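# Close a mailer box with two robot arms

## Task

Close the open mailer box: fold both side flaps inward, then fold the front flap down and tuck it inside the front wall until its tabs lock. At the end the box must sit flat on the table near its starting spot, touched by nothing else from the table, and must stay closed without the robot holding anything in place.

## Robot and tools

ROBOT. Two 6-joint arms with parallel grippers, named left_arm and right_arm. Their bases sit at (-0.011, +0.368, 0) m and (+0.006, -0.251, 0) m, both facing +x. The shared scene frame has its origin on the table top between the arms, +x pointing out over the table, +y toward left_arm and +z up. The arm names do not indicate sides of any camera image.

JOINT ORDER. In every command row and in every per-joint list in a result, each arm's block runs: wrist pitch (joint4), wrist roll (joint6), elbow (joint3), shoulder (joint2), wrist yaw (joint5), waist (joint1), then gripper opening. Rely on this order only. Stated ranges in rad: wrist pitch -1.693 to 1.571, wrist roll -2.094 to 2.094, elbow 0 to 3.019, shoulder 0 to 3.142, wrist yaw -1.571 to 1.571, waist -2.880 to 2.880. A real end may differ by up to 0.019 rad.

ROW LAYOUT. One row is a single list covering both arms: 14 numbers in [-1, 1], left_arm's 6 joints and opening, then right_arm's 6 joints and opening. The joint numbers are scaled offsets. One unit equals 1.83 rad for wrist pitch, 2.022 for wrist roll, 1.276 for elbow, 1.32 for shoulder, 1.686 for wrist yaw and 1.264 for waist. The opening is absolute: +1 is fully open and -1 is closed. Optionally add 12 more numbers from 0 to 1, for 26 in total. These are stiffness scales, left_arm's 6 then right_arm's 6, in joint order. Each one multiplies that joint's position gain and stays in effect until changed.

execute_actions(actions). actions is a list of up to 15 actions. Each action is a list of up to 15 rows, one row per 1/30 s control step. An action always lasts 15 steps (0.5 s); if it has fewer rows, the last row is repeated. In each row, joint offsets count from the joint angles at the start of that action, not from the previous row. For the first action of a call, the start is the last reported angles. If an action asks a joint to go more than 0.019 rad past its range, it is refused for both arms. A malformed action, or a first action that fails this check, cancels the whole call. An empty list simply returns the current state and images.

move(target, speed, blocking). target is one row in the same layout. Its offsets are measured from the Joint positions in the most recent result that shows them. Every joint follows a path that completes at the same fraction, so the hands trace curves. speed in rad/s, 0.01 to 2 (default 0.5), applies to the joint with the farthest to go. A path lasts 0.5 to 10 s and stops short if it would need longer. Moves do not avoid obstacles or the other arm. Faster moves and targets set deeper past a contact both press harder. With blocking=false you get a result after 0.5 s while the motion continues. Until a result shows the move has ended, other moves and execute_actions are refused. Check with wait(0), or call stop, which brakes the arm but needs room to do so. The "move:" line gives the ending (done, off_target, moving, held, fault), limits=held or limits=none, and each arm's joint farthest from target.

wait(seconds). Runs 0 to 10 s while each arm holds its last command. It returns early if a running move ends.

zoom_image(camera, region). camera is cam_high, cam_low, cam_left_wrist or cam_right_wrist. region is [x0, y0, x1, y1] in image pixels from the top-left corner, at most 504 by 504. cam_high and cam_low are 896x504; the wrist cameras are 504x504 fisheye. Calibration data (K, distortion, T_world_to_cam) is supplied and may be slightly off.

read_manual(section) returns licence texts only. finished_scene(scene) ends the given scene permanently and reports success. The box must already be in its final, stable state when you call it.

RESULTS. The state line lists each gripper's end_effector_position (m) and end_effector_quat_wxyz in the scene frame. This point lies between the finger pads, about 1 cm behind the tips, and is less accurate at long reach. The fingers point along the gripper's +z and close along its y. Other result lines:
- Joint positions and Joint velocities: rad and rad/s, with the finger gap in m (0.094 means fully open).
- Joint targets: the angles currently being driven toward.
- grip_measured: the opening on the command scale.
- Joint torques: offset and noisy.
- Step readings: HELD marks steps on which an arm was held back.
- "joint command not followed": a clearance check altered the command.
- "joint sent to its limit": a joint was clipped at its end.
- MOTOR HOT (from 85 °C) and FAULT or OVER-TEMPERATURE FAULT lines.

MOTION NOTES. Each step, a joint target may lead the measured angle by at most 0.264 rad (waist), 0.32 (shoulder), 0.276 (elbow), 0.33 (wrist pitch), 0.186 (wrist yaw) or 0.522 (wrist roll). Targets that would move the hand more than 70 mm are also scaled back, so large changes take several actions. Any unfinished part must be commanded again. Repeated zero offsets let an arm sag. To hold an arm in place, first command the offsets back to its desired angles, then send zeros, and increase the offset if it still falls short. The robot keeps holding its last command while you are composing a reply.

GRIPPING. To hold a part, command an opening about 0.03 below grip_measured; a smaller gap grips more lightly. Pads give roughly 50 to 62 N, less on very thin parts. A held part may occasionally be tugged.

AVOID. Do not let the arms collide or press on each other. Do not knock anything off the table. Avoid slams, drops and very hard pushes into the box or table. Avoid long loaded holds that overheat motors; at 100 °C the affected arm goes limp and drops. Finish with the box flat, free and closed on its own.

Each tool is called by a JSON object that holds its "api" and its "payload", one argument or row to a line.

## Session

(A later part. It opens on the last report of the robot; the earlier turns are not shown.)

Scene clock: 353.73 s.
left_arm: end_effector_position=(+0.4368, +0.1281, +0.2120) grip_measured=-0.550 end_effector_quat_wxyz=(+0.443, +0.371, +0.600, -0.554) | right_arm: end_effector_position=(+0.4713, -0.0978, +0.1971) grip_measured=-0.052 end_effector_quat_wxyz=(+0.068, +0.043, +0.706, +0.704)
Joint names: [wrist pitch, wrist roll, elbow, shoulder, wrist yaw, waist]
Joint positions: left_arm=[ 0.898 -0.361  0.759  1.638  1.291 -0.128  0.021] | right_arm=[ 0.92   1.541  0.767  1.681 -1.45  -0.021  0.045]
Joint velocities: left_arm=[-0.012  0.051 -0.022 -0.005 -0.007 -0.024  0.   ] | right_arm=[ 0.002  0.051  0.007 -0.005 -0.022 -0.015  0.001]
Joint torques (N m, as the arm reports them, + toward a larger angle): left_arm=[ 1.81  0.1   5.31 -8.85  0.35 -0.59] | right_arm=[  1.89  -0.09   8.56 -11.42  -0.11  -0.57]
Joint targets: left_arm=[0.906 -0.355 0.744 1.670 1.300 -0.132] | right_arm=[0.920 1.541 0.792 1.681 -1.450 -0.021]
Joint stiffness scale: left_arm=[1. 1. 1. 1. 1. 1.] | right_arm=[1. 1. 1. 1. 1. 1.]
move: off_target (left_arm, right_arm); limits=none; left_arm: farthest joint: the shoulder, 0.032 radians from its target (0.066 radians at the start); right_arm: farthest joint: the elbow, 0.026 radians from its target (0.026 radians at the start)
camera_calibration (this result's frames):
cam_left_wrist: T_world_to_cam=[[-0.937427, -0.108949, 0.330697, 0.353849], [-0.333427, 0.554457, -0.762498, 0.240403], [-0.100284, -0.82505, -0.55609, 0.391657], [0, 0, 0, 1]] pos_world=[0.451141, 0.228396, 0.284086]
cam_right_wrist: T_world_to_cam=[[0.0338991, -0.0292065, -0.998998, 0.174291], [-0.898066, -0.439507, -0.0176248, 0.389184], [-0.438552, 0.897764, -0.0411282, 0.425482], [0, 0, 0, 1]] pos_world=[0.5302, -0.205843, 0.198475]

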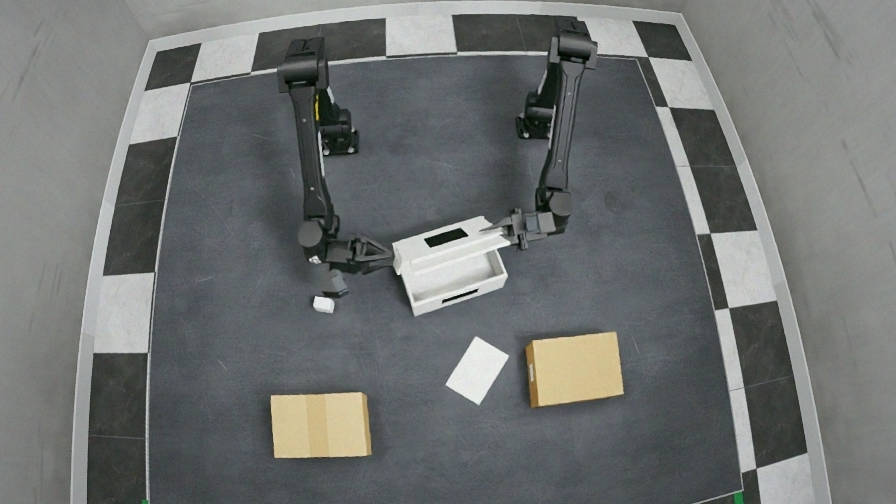

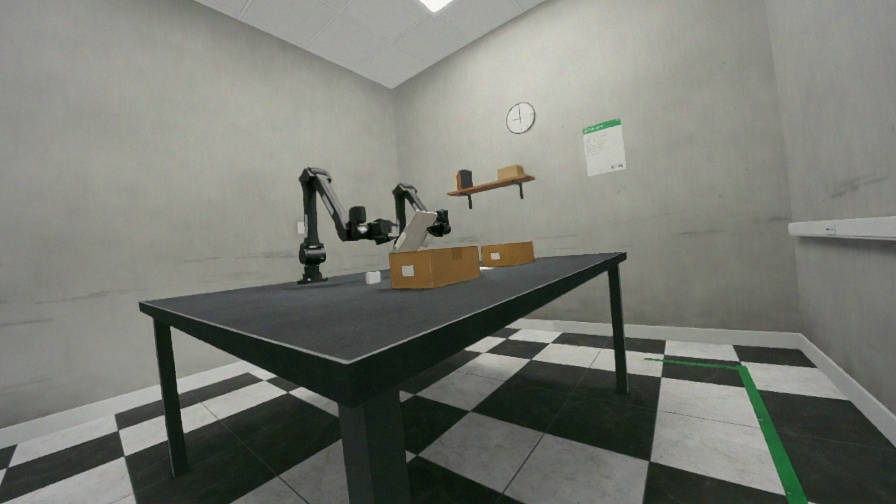

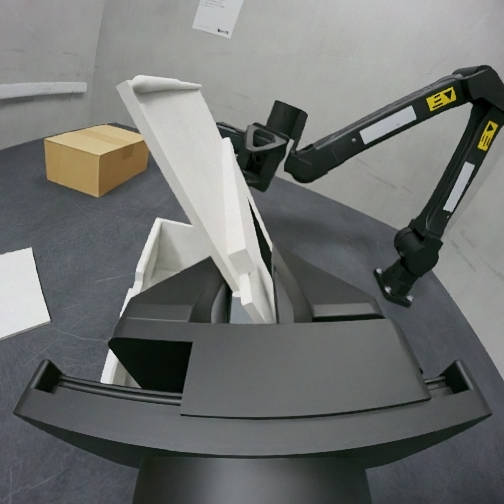

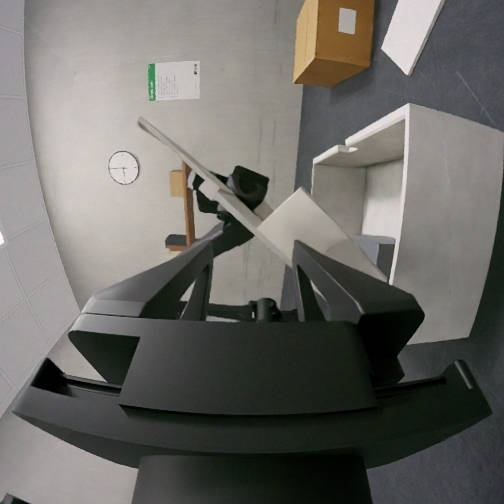

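{"api": "move", "payload": {
  "target": [-0.025,0,0.04,-0.04,0.025,0.04,-0.45,0,0,0.02,0,-0.05,-0.08,-0.6],
  "speed": 0.15
}}

{"api": "zoom_image", "payload": {
  "camera": "cam_high",
  "region": [320, 190, 560, 330]
}}

Scene clock: 371.10 s.
left_arm: end_effector_position=(+0.4422, +0.1473, +0.2245) grip_measured=-0.452 end_effector_quat_wxyz=(+0.445, +0.370, +0.601, -0.552) | right_arm: end_effector_position=(+0.4696, -0.1372, +0.1971) grip_measured=-0.598 end_effector_quat_wxyz=(+0.071, +0.046, +0.706, +0.704)
Joint names: [wrist pitch, wrist roll, elbow, shoulder, wrist yaw, waist]
Joint positions: left_arm=[ 0.859 -0.361  0.772  1.611  1.329 -0.083  0.026] | right_arm=[ 0.92   1.541  0.767  1.681 -1.53  -0.11   0.019]
Joint velocities: left_arm=[-0.007 -0.095 -0.002  0.005  0.022 -0.005 -0.001] | right_arm=[ 0.002  0.022 -0.012 -0.005 -0.081 -0.015  0.   ]
Joint torques (N m, as the arm reports them, + toward a larger angle): left_arm=[  1.14   0.05  10.03 -13.37   0.13   0.14] | right_arm=[  2.01  -0.12   8.76 -11.2   -0.25  -1.33]
Joint targets: left_arm=[0.853 -0.360 0.810 1.585 1.333 -0.077] | right_arm=[0.920 1.541 0.792 1.681 -1.534 -0.121]
Joint stiffness scale: left_arm=[1. 1. 1. 1. 1. 1.] | right_arm=[1. 1. 1. 1. 1. 1.]
move: off_target (left_arm, right_arm); limits=none; left_arm: farthest joint: the elbow, 0.038 radians from its target (0.051 radians at the start); right_arm: farthest joint: the elbow, 0.026 radians from its target (0.026 radians at the start)
camera_calibration (this result's frames):
cam_left_wrist: T_world_to_cam=[[-0.93702, -0.115945, 0.329471, 0.35806], [-0.3365, 0.552479, -0.762584, 0.242731], [-0.0936076, -0.825423, -0.556699, 0.412291], [0, 0, 0, 1]] pos_world=[0.455781, 0.247726, 0.296654]
cam_right_wrist: T_world_to_cam=[[0.0335911, -0.0299727, -0.998986, 0.173155], [-0.902054, -0.431273, -0.0173922, 0.373329], [-0.430315, 0.901723, -0.041524, 0.456881], [0, 0, 0, 1]] pos_world=[0.527549, -0.245784, 0.198444]

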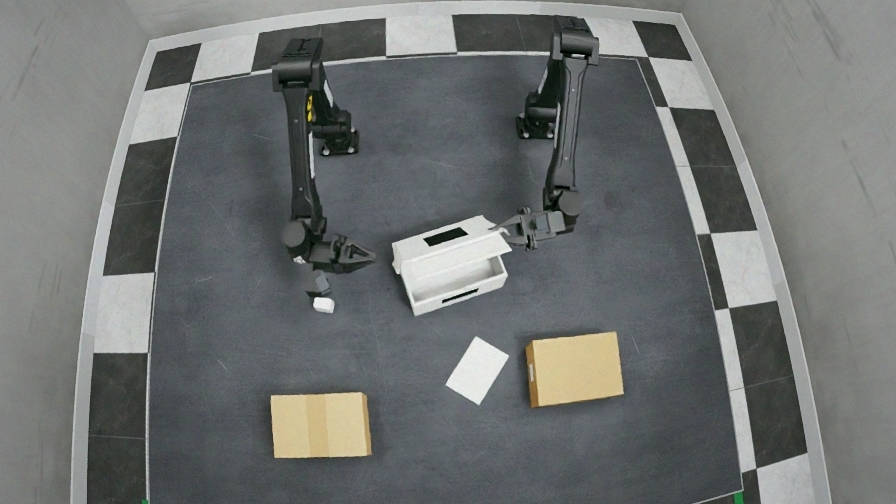

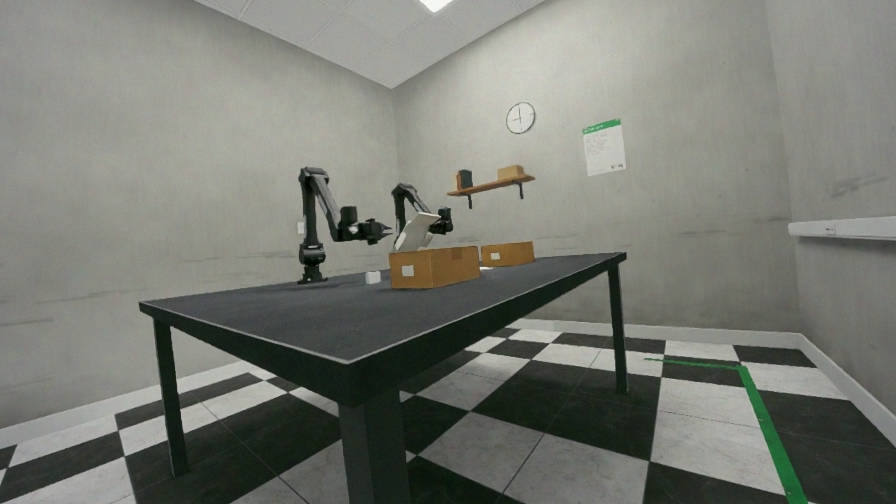

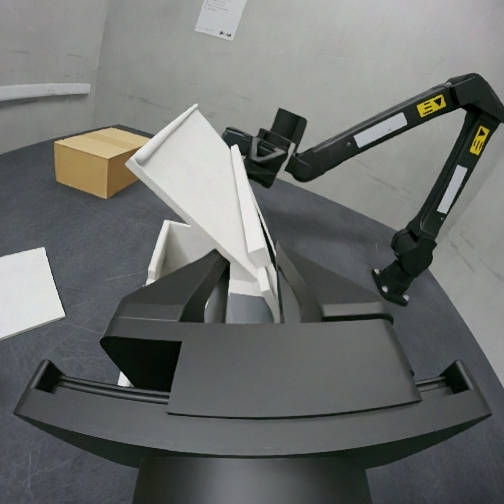

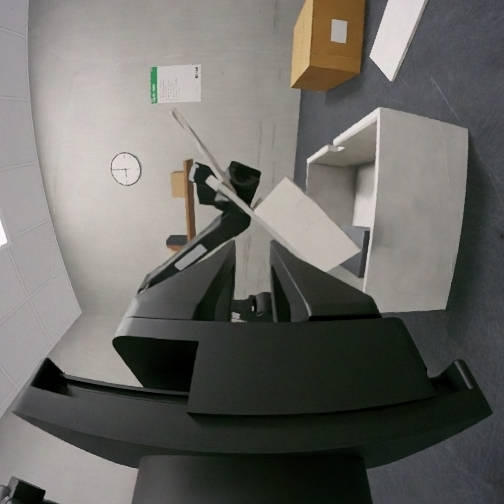

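Region (320, 190, 560, 330) of cam_high's 896x504 image, scaled by 2.100, with more detail than that image has; it fills the top 294 rows of this view, and the rest is white.

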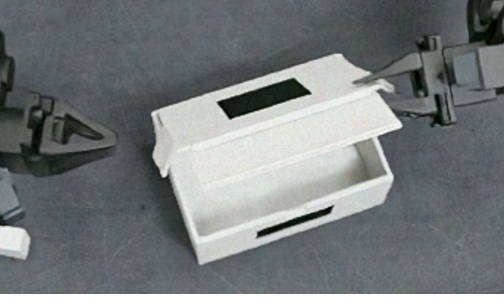

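{"api": "move", "payload": {
  "target": [0,0,0.02,0,0.07,0.12,-0.45,0,0,0.02,0,0,-0.05,-0.6],
  "speed": 0.3
}}

{"api": "move", "payload": {
  "target": [0.363,0.178,-0.215,0.325,0,0,-1,0,0,0.02,0,0,0,-0.6],
  "speed": 0.7
}}

Scene clock: 419.83 s.
left_arm: end_effector_position=(+0.4519, +0.2157, +0.2241) grip_measured=-0.452 end_effector_quat_wxyz=(+0.456, +0.358, +0.609, -0.542) | right_arm: end_effector_position=(+0.4750, -0.1617, +0.1971) grip_measured=-0.598 end_effector_quat_wxyz=(+0.090, +0.065, +0.704, +0.701)
Joint names: [wrist pitch, wrist roll, elbow, shoulder, wrist yaw, waist]
Joint positions: left_arm=[ 0.859 -0.361  0.772  1.611  1.442  0.073  0.026] | right_arm=[ 0.92   1.541  0.767  1.681 -1.53  -0.163  0.019]
Joint velocities: left_arm=[ 0.002 -0.066 -0.012 -0.005  0.022  0.005 -0.001] | right_arm=[ 0.007 -0.022 -0.002  0.005  0.007  0.015 -0.   ]
Joint torques (N m, as the arm reports them, + toward a larger angle): left_arm=[  1.34   0.05   8.95 -10.95   0.14  -0.46] | right_arm=[  1.98  -0.11   8.76 -11.71  -0.08  -1.69]
Joint targets: left_arm=[0.859 -0.361 0.798 1.611 1.447 0.069] | right_arm=[0.920 1.541 0.792 1.681 -1.530 -0.174]
Joint stiffness scale: left_arm=[1. 1. 1. 1. 1. 1.] | right_arm=[1. 1. 1. 1. 1. 1.]
move: off_target (left_arm, right_arm); limits=none; left_arm: farthest joint: the elbow, 0.025 radians from its target (0.025 radians at the start); right_arm: farthest joint: the elbow, 0.026 radians from its target (0.026 radians at the start)
camera_calibration (this result's frames):
cam_left_wrist: T_world_to_cam=[[-0.931399, -0.15559, 0.329071, 0.381266], [-0.359158, 0.53979, -0.761336, 0.220596], [-0.0591732, -0.827296, -0.558641, 0.454694], [0, 0, 0, 1]] pos_world=[0.461245, 0.316412, 0.296495]
cam_right_wrist: T_world_to_cam=[[0.0319674, -0.0316988, -0.998986, 0.172731], [-0.923497, -0.38321, -0.0173922, 0.385544], [-0.38227, 0.923117, -0.041524, 0.461955], [0, 0, 0, 1]] pos_world=[0.527119, -0.273219, 0.198444]

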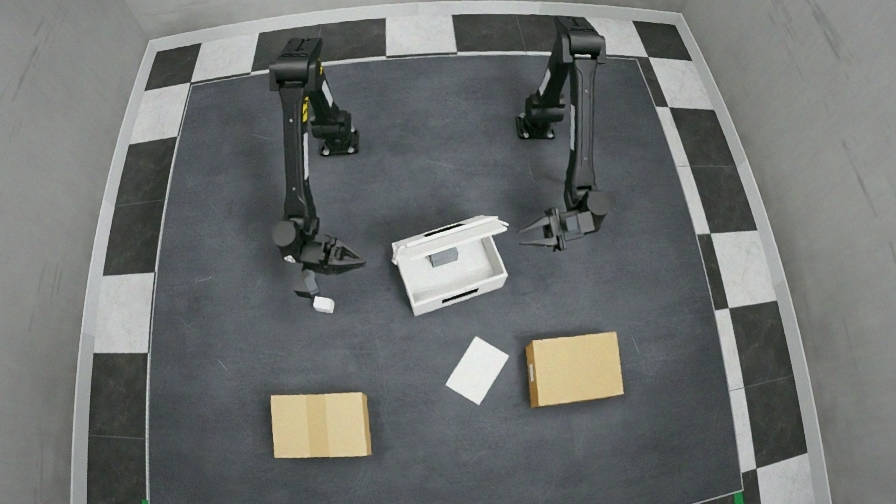

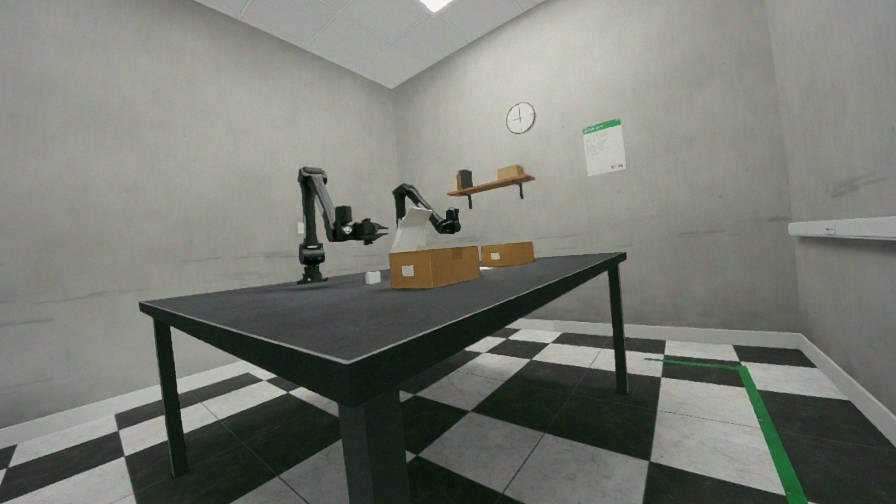

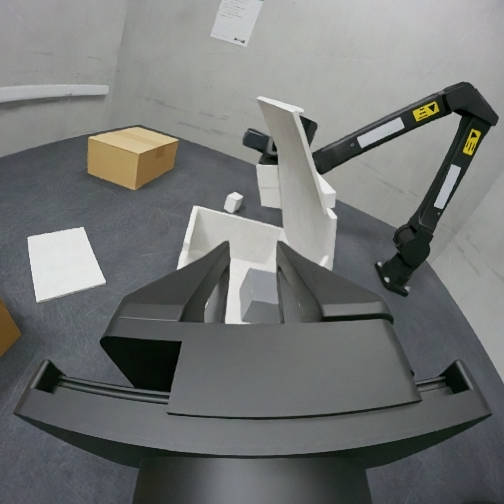

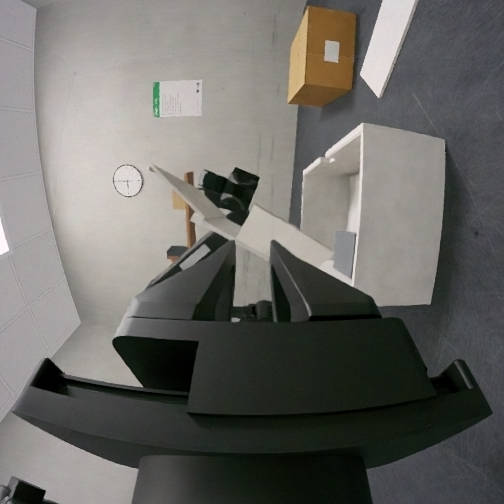

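Scene clock: 421.53 s.
left_arm: end_effector_position=(+0.3561, +0.2118, +0.0549) grip_measured=-0.991 end_effector_quat_wxyz=(+0.529, +0.445, +0.551, -0.467) | right_arm: end_effector_position=(+0.4750, -0.1617, +0.1971) grip_measured=-0.598 end_effector_quat_wxyz=(+0.090, +0.065, +0.704, +0.701)
Joint names: [wrist pitch, wrist roll, elbow, shoulder, wrist yaw, waist]
Joint positions: left_arm=[ 1.507 -0.016  0.496  2.031  1.442  0.073  0.   ] | right_arm=[ 0.92   1.541  0.767  1.681 -1.53  -0.163  0.019]
Joint velocities: left_arm=[-0.007 -0.007  0.007  0.005  0.007  0.015 -0.   ] | right_arm=[-0.012  0.022  0.017 -0.015  0.007  0.005  0.001]
Joint torques (N m, as the arm reports them, + toward a larger angle): left_arm=[  2.04   0.15   1.69 -10.16  -0.01  -0.16] | right_arm=[  1.95  -0.12   8.55 -11.26  -0.08  -0.15]
Joint targets: left_arm=[1.523 -0.001 0.498 2.040 1.442 0.073] | right_arm=[0.920 1.541 0.792 1.681 -1.530 -0.163]
Joint stiffness scale: left_arm=[1. 1. 1. 1. 1. 1.] | right_arm=[1. 1. 1. 1. 1. 1.]
move: off_target (right_arm); limits=none; left_arm: farthest joint: the wrist pitch, 0.016 radians from its target (0.665 radians at the start); right_arm: farthest joint: the elbow, 0.026 radians from its target (0.026 radians at the start)
camera_calibration (this result's frames):
cam_left_wrist: T_world_to_cam=[[-0.985378, -0.165793, 0.0392799, 0.384473], [-0.130172, 0.5838, -0.801394, -0.0291471], [0.109934, -0.794789, -0.596845, 0.286328], [0, 0, 0, 1]] pos_world=[0.34358, 0.30833, 0.132433]
cam_right_wrist: T_world_to_cam=[[0.0319674, -0.0316988, -0.998986, 0.172731], [-0.923497, -0.38321, -0.0173922, 0.385544], [-0.38227, 0.923117, -0.041524, 0.461955], [0, 0, 0, 1]] pos_world=[0.527119, -0.273219, 0.198444]

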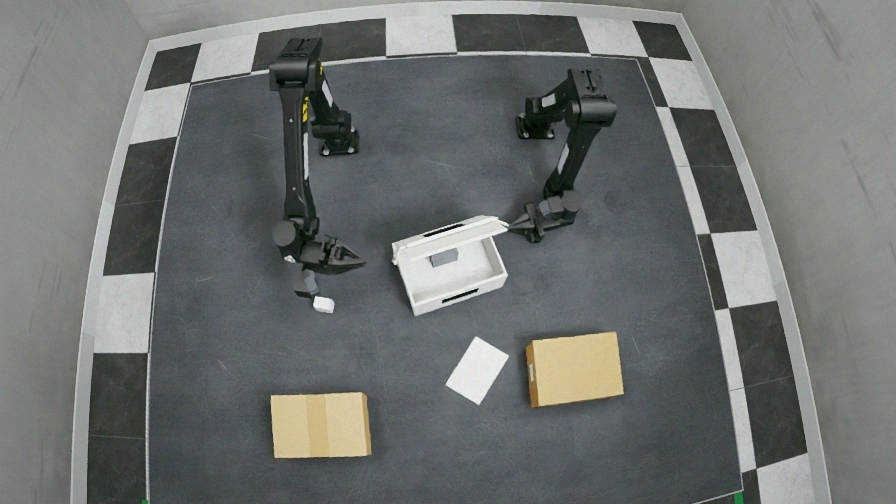

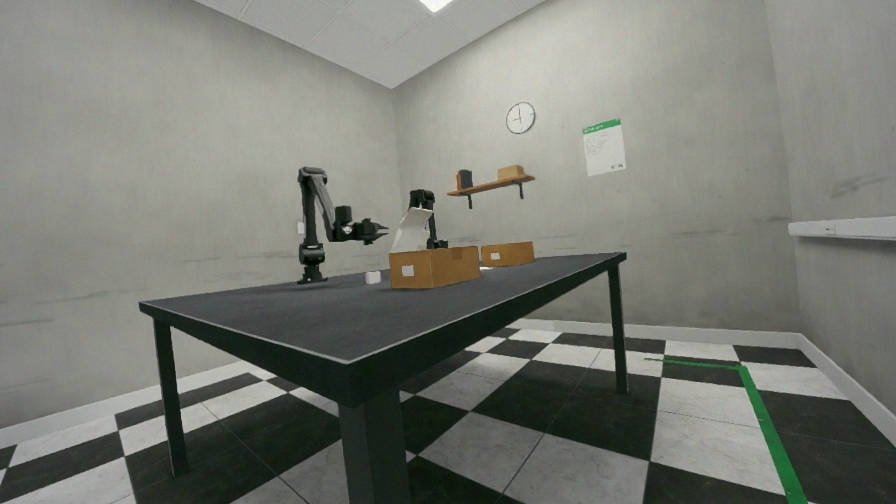

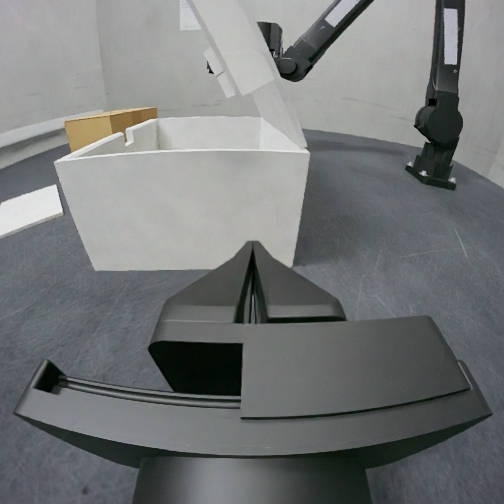

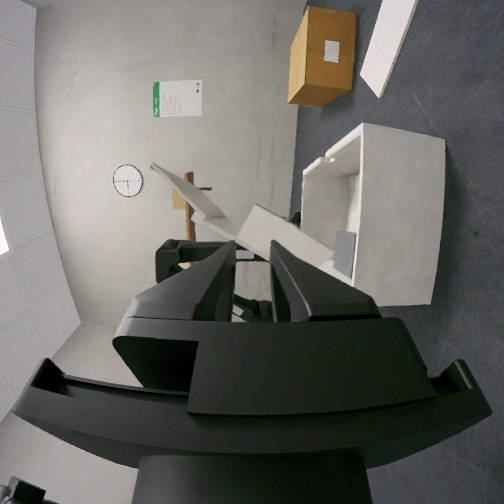

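{"api": "move", "payload": {
  "target": [0.01,0.008,-0.012,0,0.072,-0.03,-1,0,0,0.02,0,0,0,-0.6],
  "speed": 0.3
}}

{"api": "move", "payload": {
  "target": [0.01,0,0,0,0,-0.19,-1,0,0,0.02,0,0,0,-0.6],
  "speed": 0.25
}}

{"api": "move", "payload": {
  "target": [-0.05,0,0.125,0.02,-0.095,0.02,-1,0,0,0.02,0,0,0,-0.6],
  "speed": 0.08
}}

Scene clock: 441.27 s.
left_arm: end_effector_position=(+0.3258, +0.1982, +0.0546) grip_measured=-0.991 end_effector_quat_wxyz=(+0.491, +0.482, +0.518, -0.508) | right_arm: end_effector_position=(+0.4750, -0.1617, +0.1971) grip_measured=-0.598 end_effector_quat_wxyz=(+0.090, +0.065, +0.704, +0.701)
Joint names: [wrist pitch, wrist roll, elbow, shoulder, wrist yaw, waist]
Joint positions: left_arm=[ 1.51  -0.015  0.483  2.031  1.559  0.039  0.   ] | right_arm=[ 0.92   1.541  0.767  1.681 -1.53  -0.163  0.019]
Joint velocities: left_arm=[-0.002 -0.037  0.012 -0.015 -0.007  0.015  0.   ] | right_arm=[-0.012 -0.066 -0.017 -0.015 -0.081 -0.005  0.001]
Joint torques (N m, as the arm reports them, + toward a larger angle): left_arm=[  1.94   0.16   1.03 -10.55   0.18  -0.3 ] | right_arm=[  1.94  -0.13   8.63 -11.25  -0.11  -0.97]
Joint targets: left_arm=[1.525 -0.000 0.481 2.031 1.563 0.035] | right_arm=[0.920 1.541 0.792 1.681 -1.530 -0.163]
Joint stiffness scale: left_arm=[1. 1. 1. 1. 1. 1.] | right_arm=[1. 1. 1. 1. 1. 1.]
move: off_target (right_arm); limits=none; left_arm: farthest joint: the wrist pitch, 0.015 radians from its target (0.018 radians at the start); right_arm: farthest joint: the elbow, 0.026 radians from its target (0.026 radians at the start)
camera_calibration (this result's frames):
cam_left_wrist: T_world_to_cam=[[-0.998695, -0.0166722, 0.048268, 0.326608], [-0.0487252, 0.594016, -0.802976, -0.0538496], [-0.0152846, -0.80428, -0.594054, 0.321116], [0, 0, 0, 1]] pos_world=[0.328466, 0.2957, 0.131755]
cam_right_wrist: T_world_to_cam=[[0.0319674, -0.0316988, -0.998986, 0.172731], [-0.923497, -0.38321, -0.0173922, 0.385544], [-0.38227, 0.923117, -0.041524, 0.461955], [0, 0, 0, 1]] pos_world=[0.527119, -0.273219, 0.198444]

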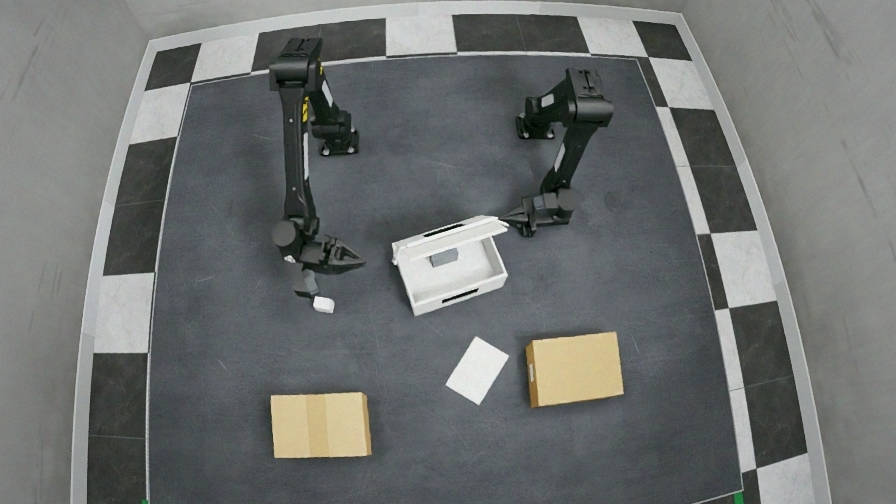

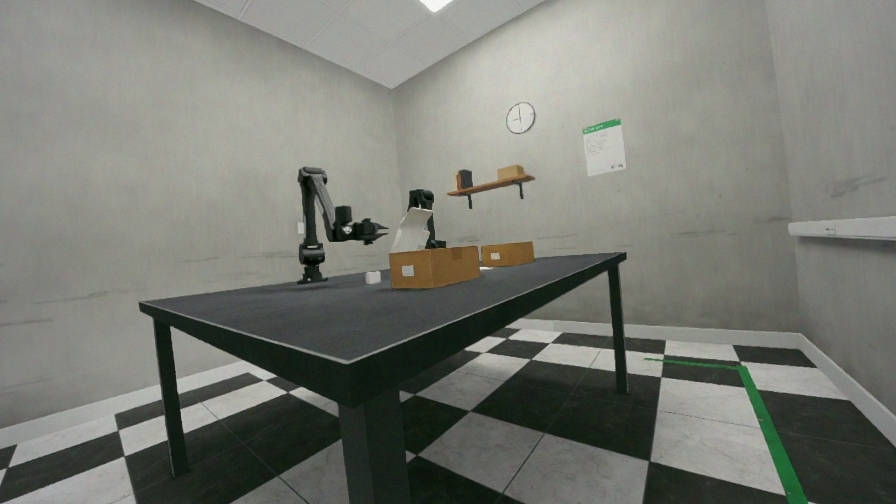

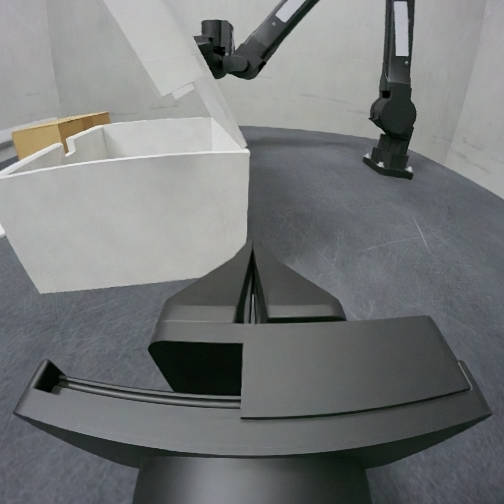

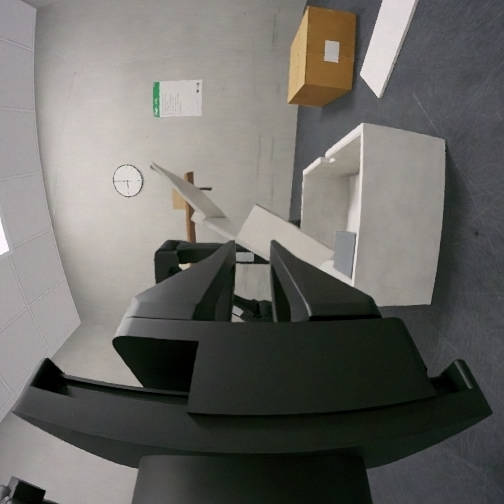

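Scene clock: 442.60 s.
left_arm: end_effector_position=(+0.2758, +0.1230, +0.0548) grip_measured=-0.991 end_effector_quat_wxyz=(+0.428, +0.541, +0.456, -0.563) | right_arm: end_effector_position=(+0.4750, -0.1617, +0.1971) grip_measured=-0.598 end_effector_quat_wxyz=(+0.090, +0.065, +0.704, +0.701)
Joint names: [wrist pitch, wrist roll, elbow, shoulder, wrist yaw, waist]
Joint positions: left_arm=[ 1.513 -0.015  0.483  2.031  1.559 -0.2    0.   ] | right_arm=[ 0.92   1.541  0.767  1.681 -1.53  -0.163  0.019]
Joint velocities: left_arm=[-0.002  0.037  0.007  0.005 -0.007  0.005 -0.001] | right_arm=[-0.007  0.007  0.007 -0.015  0.007 -0.015 -0.002]
Joint torques (N m, as the arm reports them, + toward a larger angle): left_arm=[  1.95   0.02   1.34 -10.52   0.    -0.24] | right_arm=[  1.78  -0.14   8.6  -10.77  -0.1   -0.45]
Joint targets: left_arm=[1.528 -0.015 0.483 2.031 1.559 -0.201] | right_arm=[0.920 1.541 0.792 1.681 -1.530 -0.163]
Joint stiffness scale: left_arm=[1. 1. 1. 1. 1. 1.] | right_arm=[1. 1. 1. 1. 1. 1.]
move: off_target (right_arm); limits=none; left_arm: farthest joint: the wrist pitch, 0.015 radians from its target (0.018 radians at the start); right_arm: farthest joint: the elbow, 0.026 radians from its target (0.026 radians at the start)
camera_calibration (this result's frames):
cam_left_wrist: T_world_to_cam=[[-0.974184, 0.221181, 0.0452197, 0.239542], [0.0962247, 0.588012, -0.803108, -0.0506658], [-0.204222, -0.778024, -0.594115, 0.308895], [0, 0, 0, 1]] pos_world=[0.301316, 0.217138, 0.131997]
cam_right_wrist: T_world_to_cam=[[0.0319674, -0.0316988, -0.998986, 0.172731], [-0.923497, -0.38321, -0.0173922, 0.385544], [-0.38227, 0.923117, -0.041524, 0.461955], [0, 0, 0, 1]] pos_world=[0.527119, -0.273219, 0.198444]

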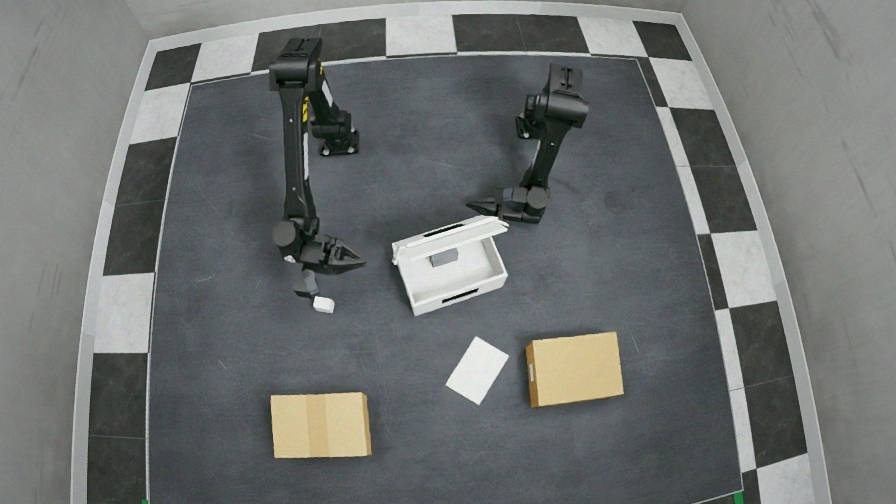

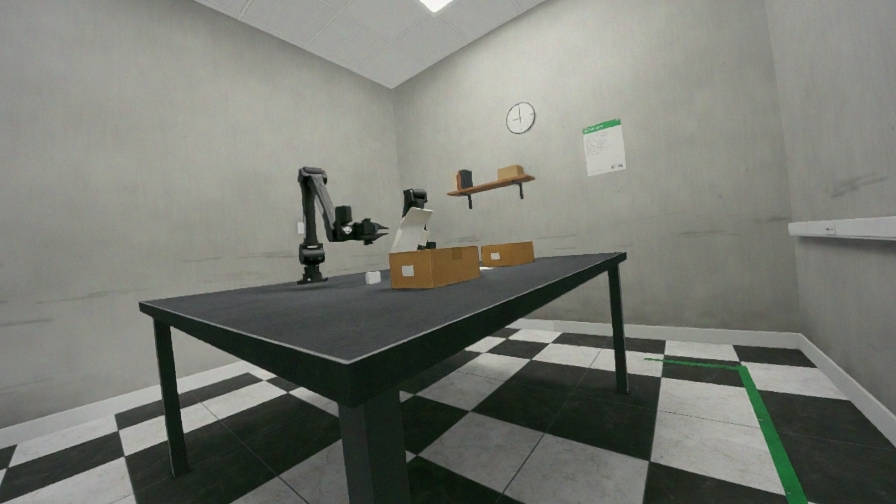

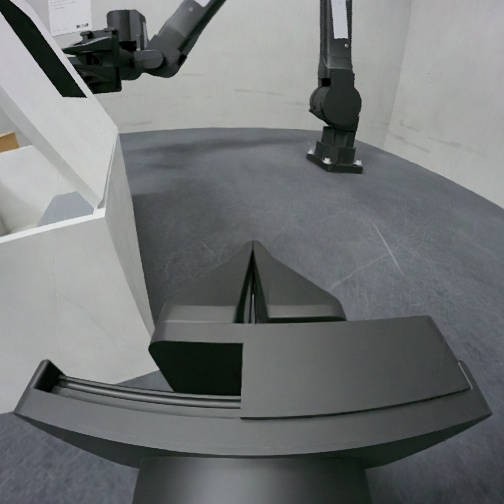

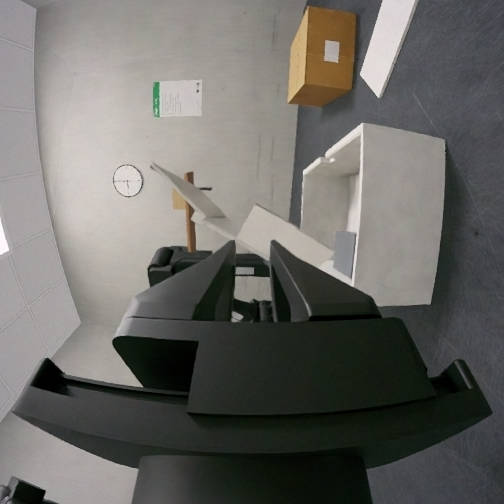

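Scene clock: 444.93 s.
left_arm: end_effector_position=(+0.3562, +0.1137, +0.0606) grip_measured=-0.991 end_effector_quat_wxyz=(+0.485, +0.510, +0.489, -0.515) | right_arm: end_effector_position=(+0.4750, -0.1617, +0.1971) grip_measured=-0.598 end_effector_quat_wxyz=(+0.090, +0.065, +0.704, +0.701)
Joint names: [wrist pitch, wrist roll, elbow, shoulder, wrist yaw, waist]
Joint positions: left_arm=[ 1.427 -0.015  0.619  2.039  1.407 -0.183  0.   ] | right_arm=[ 0.92   1.541  0.767  1.681 -1.53  -0.163  0.019]
Joint velocities: left_arm=[-0.022 -0.051 -0.007  0.015  0.007 -0.024 -0.   ] | right_arm=[ 0.007  0.037 -0.017 -0.005  0.037 -0.005  0.   ]
Joint torques (N m, as the arm reports them, + toward a larger angle): left_arm=[  1.09   0.02   4.33 -10.43  -0.38   0.5 ] | right_arm=[  2.    -0.13   8.7  -11.76  -0.14  -0.6 ]
Joint targets: left_arm=[1.422 -0.015 0.642 2.058 1.399 -0.175] | right_arm=[0.920 1.541 0.792 1.681 -1.530 -0.163]
Joint stiffness scale: left_arm=[1. 1. 1. 1. 1. 1.] | right_arm=[1. 1. 1. 1. 1. 1.]
move: off_target (left_arm, right_arm); limits=none; left_arm: farthest joint: the elbow, 0.023 radians from its target (0.160 radians at the start); right_arm: farthest joint: the elbow, 0.026 radians from its target (0.026 radians at the start)
camera_calibration (this result's frames):
cam_left_wrist: T_world_to_cam=[[-0.998564, 0.0534916, 0.00298787, 0.349969], [0.0293468, 0.592791, -0.804821, -0.0249296], [-0.0448224, -0.803578, -0.59351, 0.267682], [0, 0, 0, 1]] pos_world=[0.362196, 0.211161, 0.137762]
cam_right_wrist: T_world_to_cam=[[0.0319674, -0.0316988, -0.998986, 0.172731], [-0.923497, -0.38321, -0.0173922, 0.385544], [-0.38227, 0.923117, -0.041524, 0.461955], [0, 0, 0, 1]] pos_world=[0.527119, -0.273219, 0.198444]

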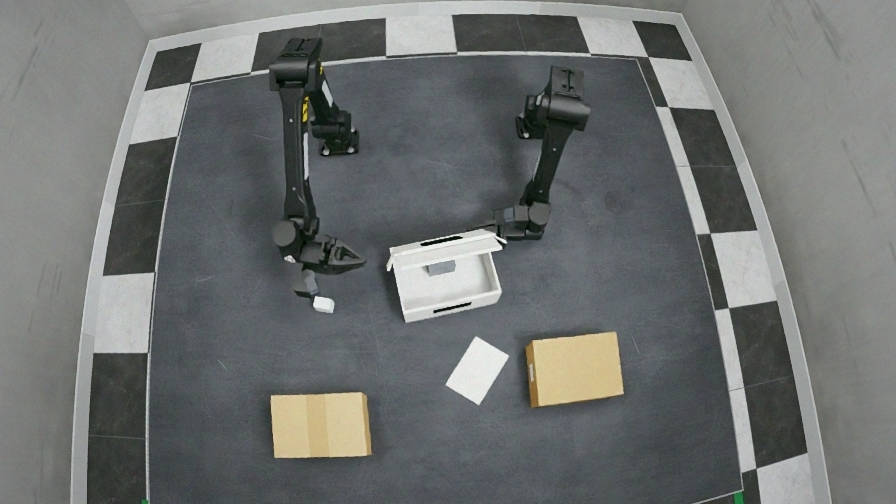

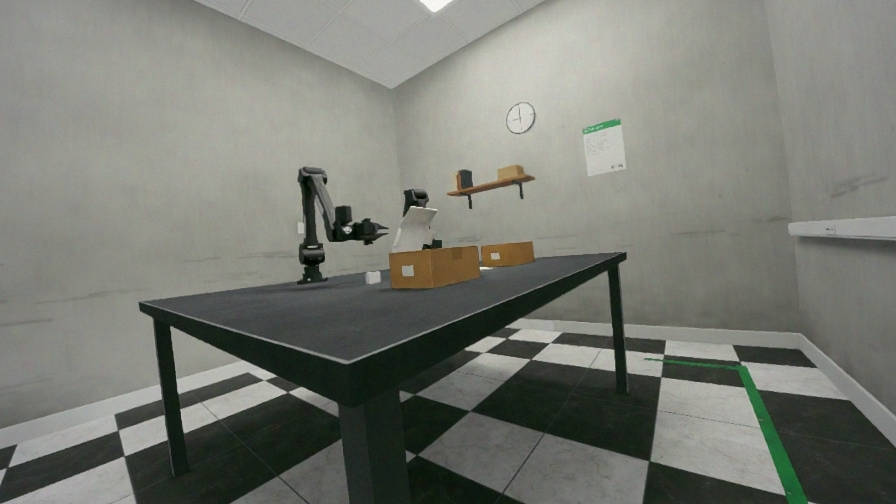

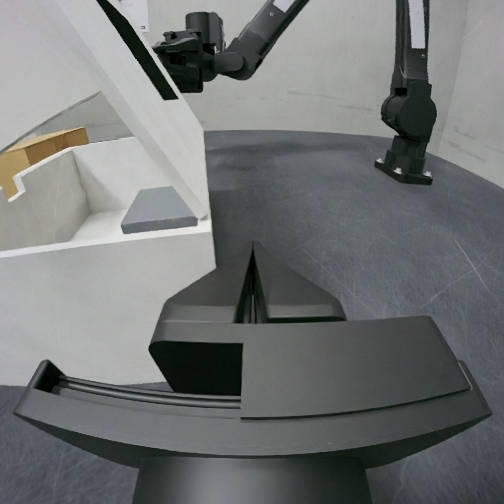

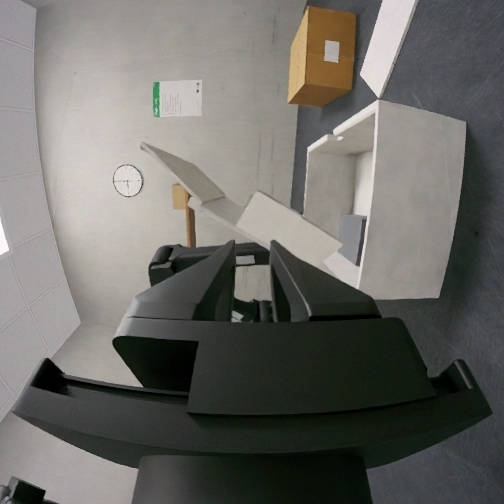

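{"api": "move", "payload": {
  "target": [0,0,-0.02,0,0.08,0.22,-1,-0.811,-0.371,0.234,-0.12,0.273,0,0.15],
  "speed": 1.0
}}

Scene clock: 494.93 s.
left_arm: end_effector_position=(+0.3807, +0.2190, +0.0574) grip_measured=-0.991 end_effector_quat_wxyz=(+0.515, +0.468, +0.530, -0.484) | right_arm: end_effector_position=(+0.5105, -0.1892, +0.1906) grip_measured=+0.149 end_effector_quat_wxyz=(+0.055, +0.277, +0.794, +0.538)
Joint names: [wrist pitch, wrist roll, elbow, shoulder, wrist yaw, waist]
Joint positions: left_arm=[ 1.427 -0.015  0.597  2.039  1.537  0.092  0.   ] | right_arm=[-0.553  0.803  1.025  1.531 -1.073 -0.163  0.054]
Joint velocities: left_arm=[-0.002 -0.007 -0.002 -0.015  0.037  0.005 -0.   ] | right_arm=[ 0.012 -0.081 -0.002  0.005 -0.022  0.005 -0.001]
Joint torques (N m, as the arm reports them, + toward a larger angle): left_arm=[  1.24   0.02   1.98 -11.52   0.17   0.13] | right_arm=[  1.12  -0.23  11.73 -12.02  -0.46   0.19]
Joint targets: left_arm=[1.427 -0.015 0.594 2.039 1.542 0.095] | right_arm=[-0.564 0.791 1.066 1.523 -1.070 -0.163]
Joint stiffness scale: left_arm=[1. 1. 1. 1. 1. 1.] | right_arm=[1. 1. 1. 1. 1. 1.]
move: off_target (right_arm); limits=none; left_arm: farthest joint: the wrist yaw, 0.005 radians from its target (0.135 radians at the start); right_arm: farthest joint: the elbow, 0.040 radians from its target (0.299 radians at the start)
camera_calibration (this result's frames):
cam_left_wrist: T_world_to_cam=[[-0.995524, -0.0909222, 0.025771, 0.397964], [-0.0747327, 0.590498, -0.803572, -0.0505616], [0.0578448, -0.801901, -0.59465, 0.312063], [0, 0, 0, 1]] pos_world=[0.374353, 0.316284, 0.134683]
cam_right_wrist: T_world_to_cam=[[-0.388139, -0.289303, -0.875015, 0.306398], [-0.904798, -0.0608548, 0.421471, 0.375512], [-0.175182, 0.955301, -0.238141, 0.438427], [0, 0, 0, 1]] pos_world=[0.535492, -0.307336, 0.214243]

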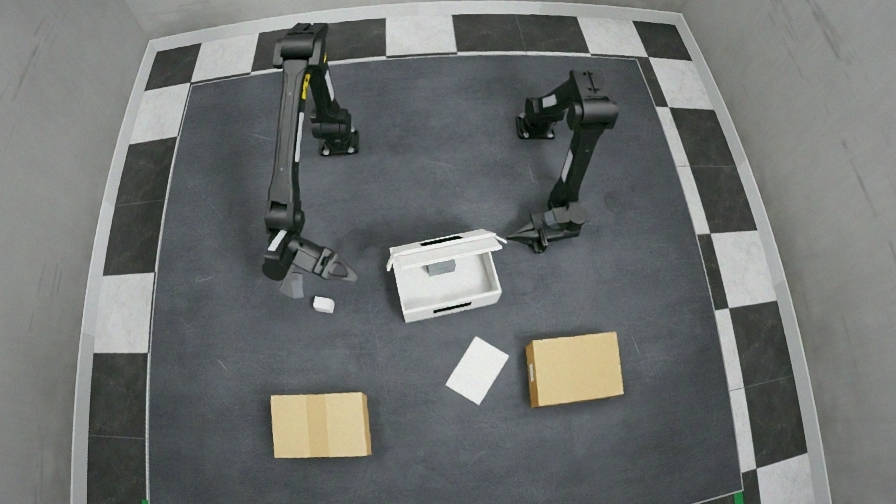

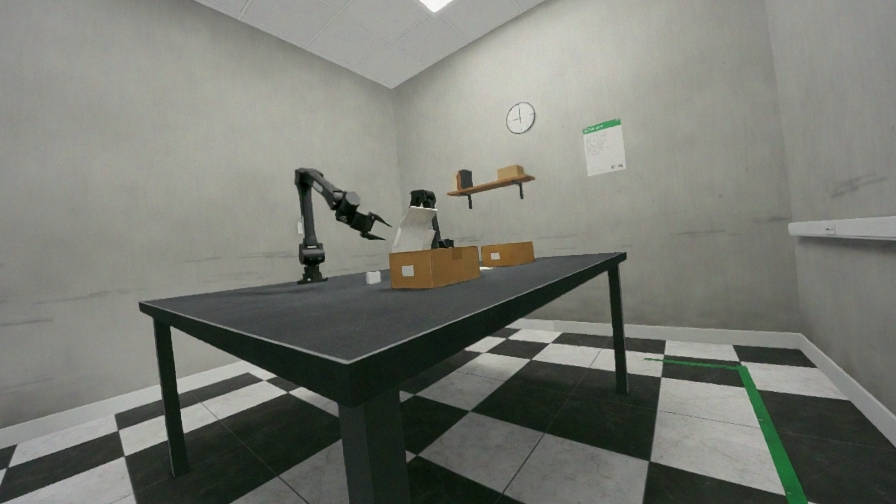

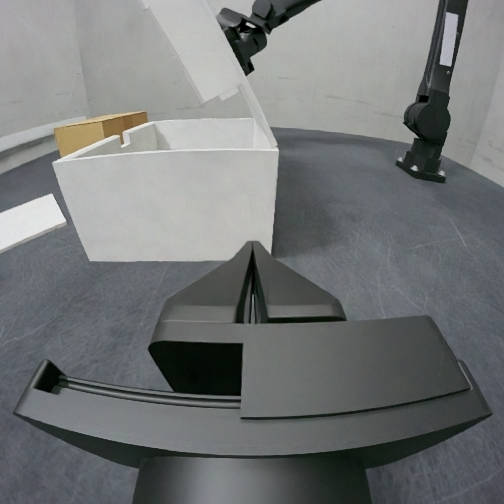

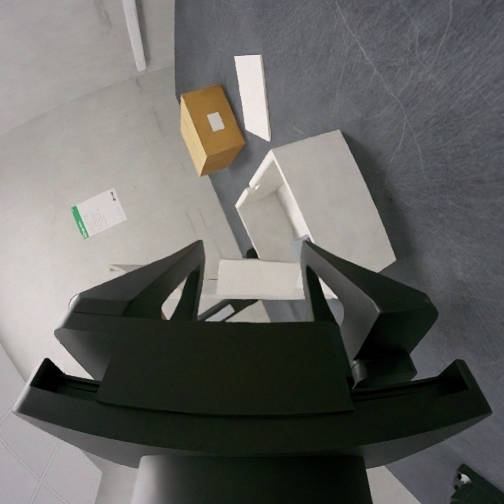

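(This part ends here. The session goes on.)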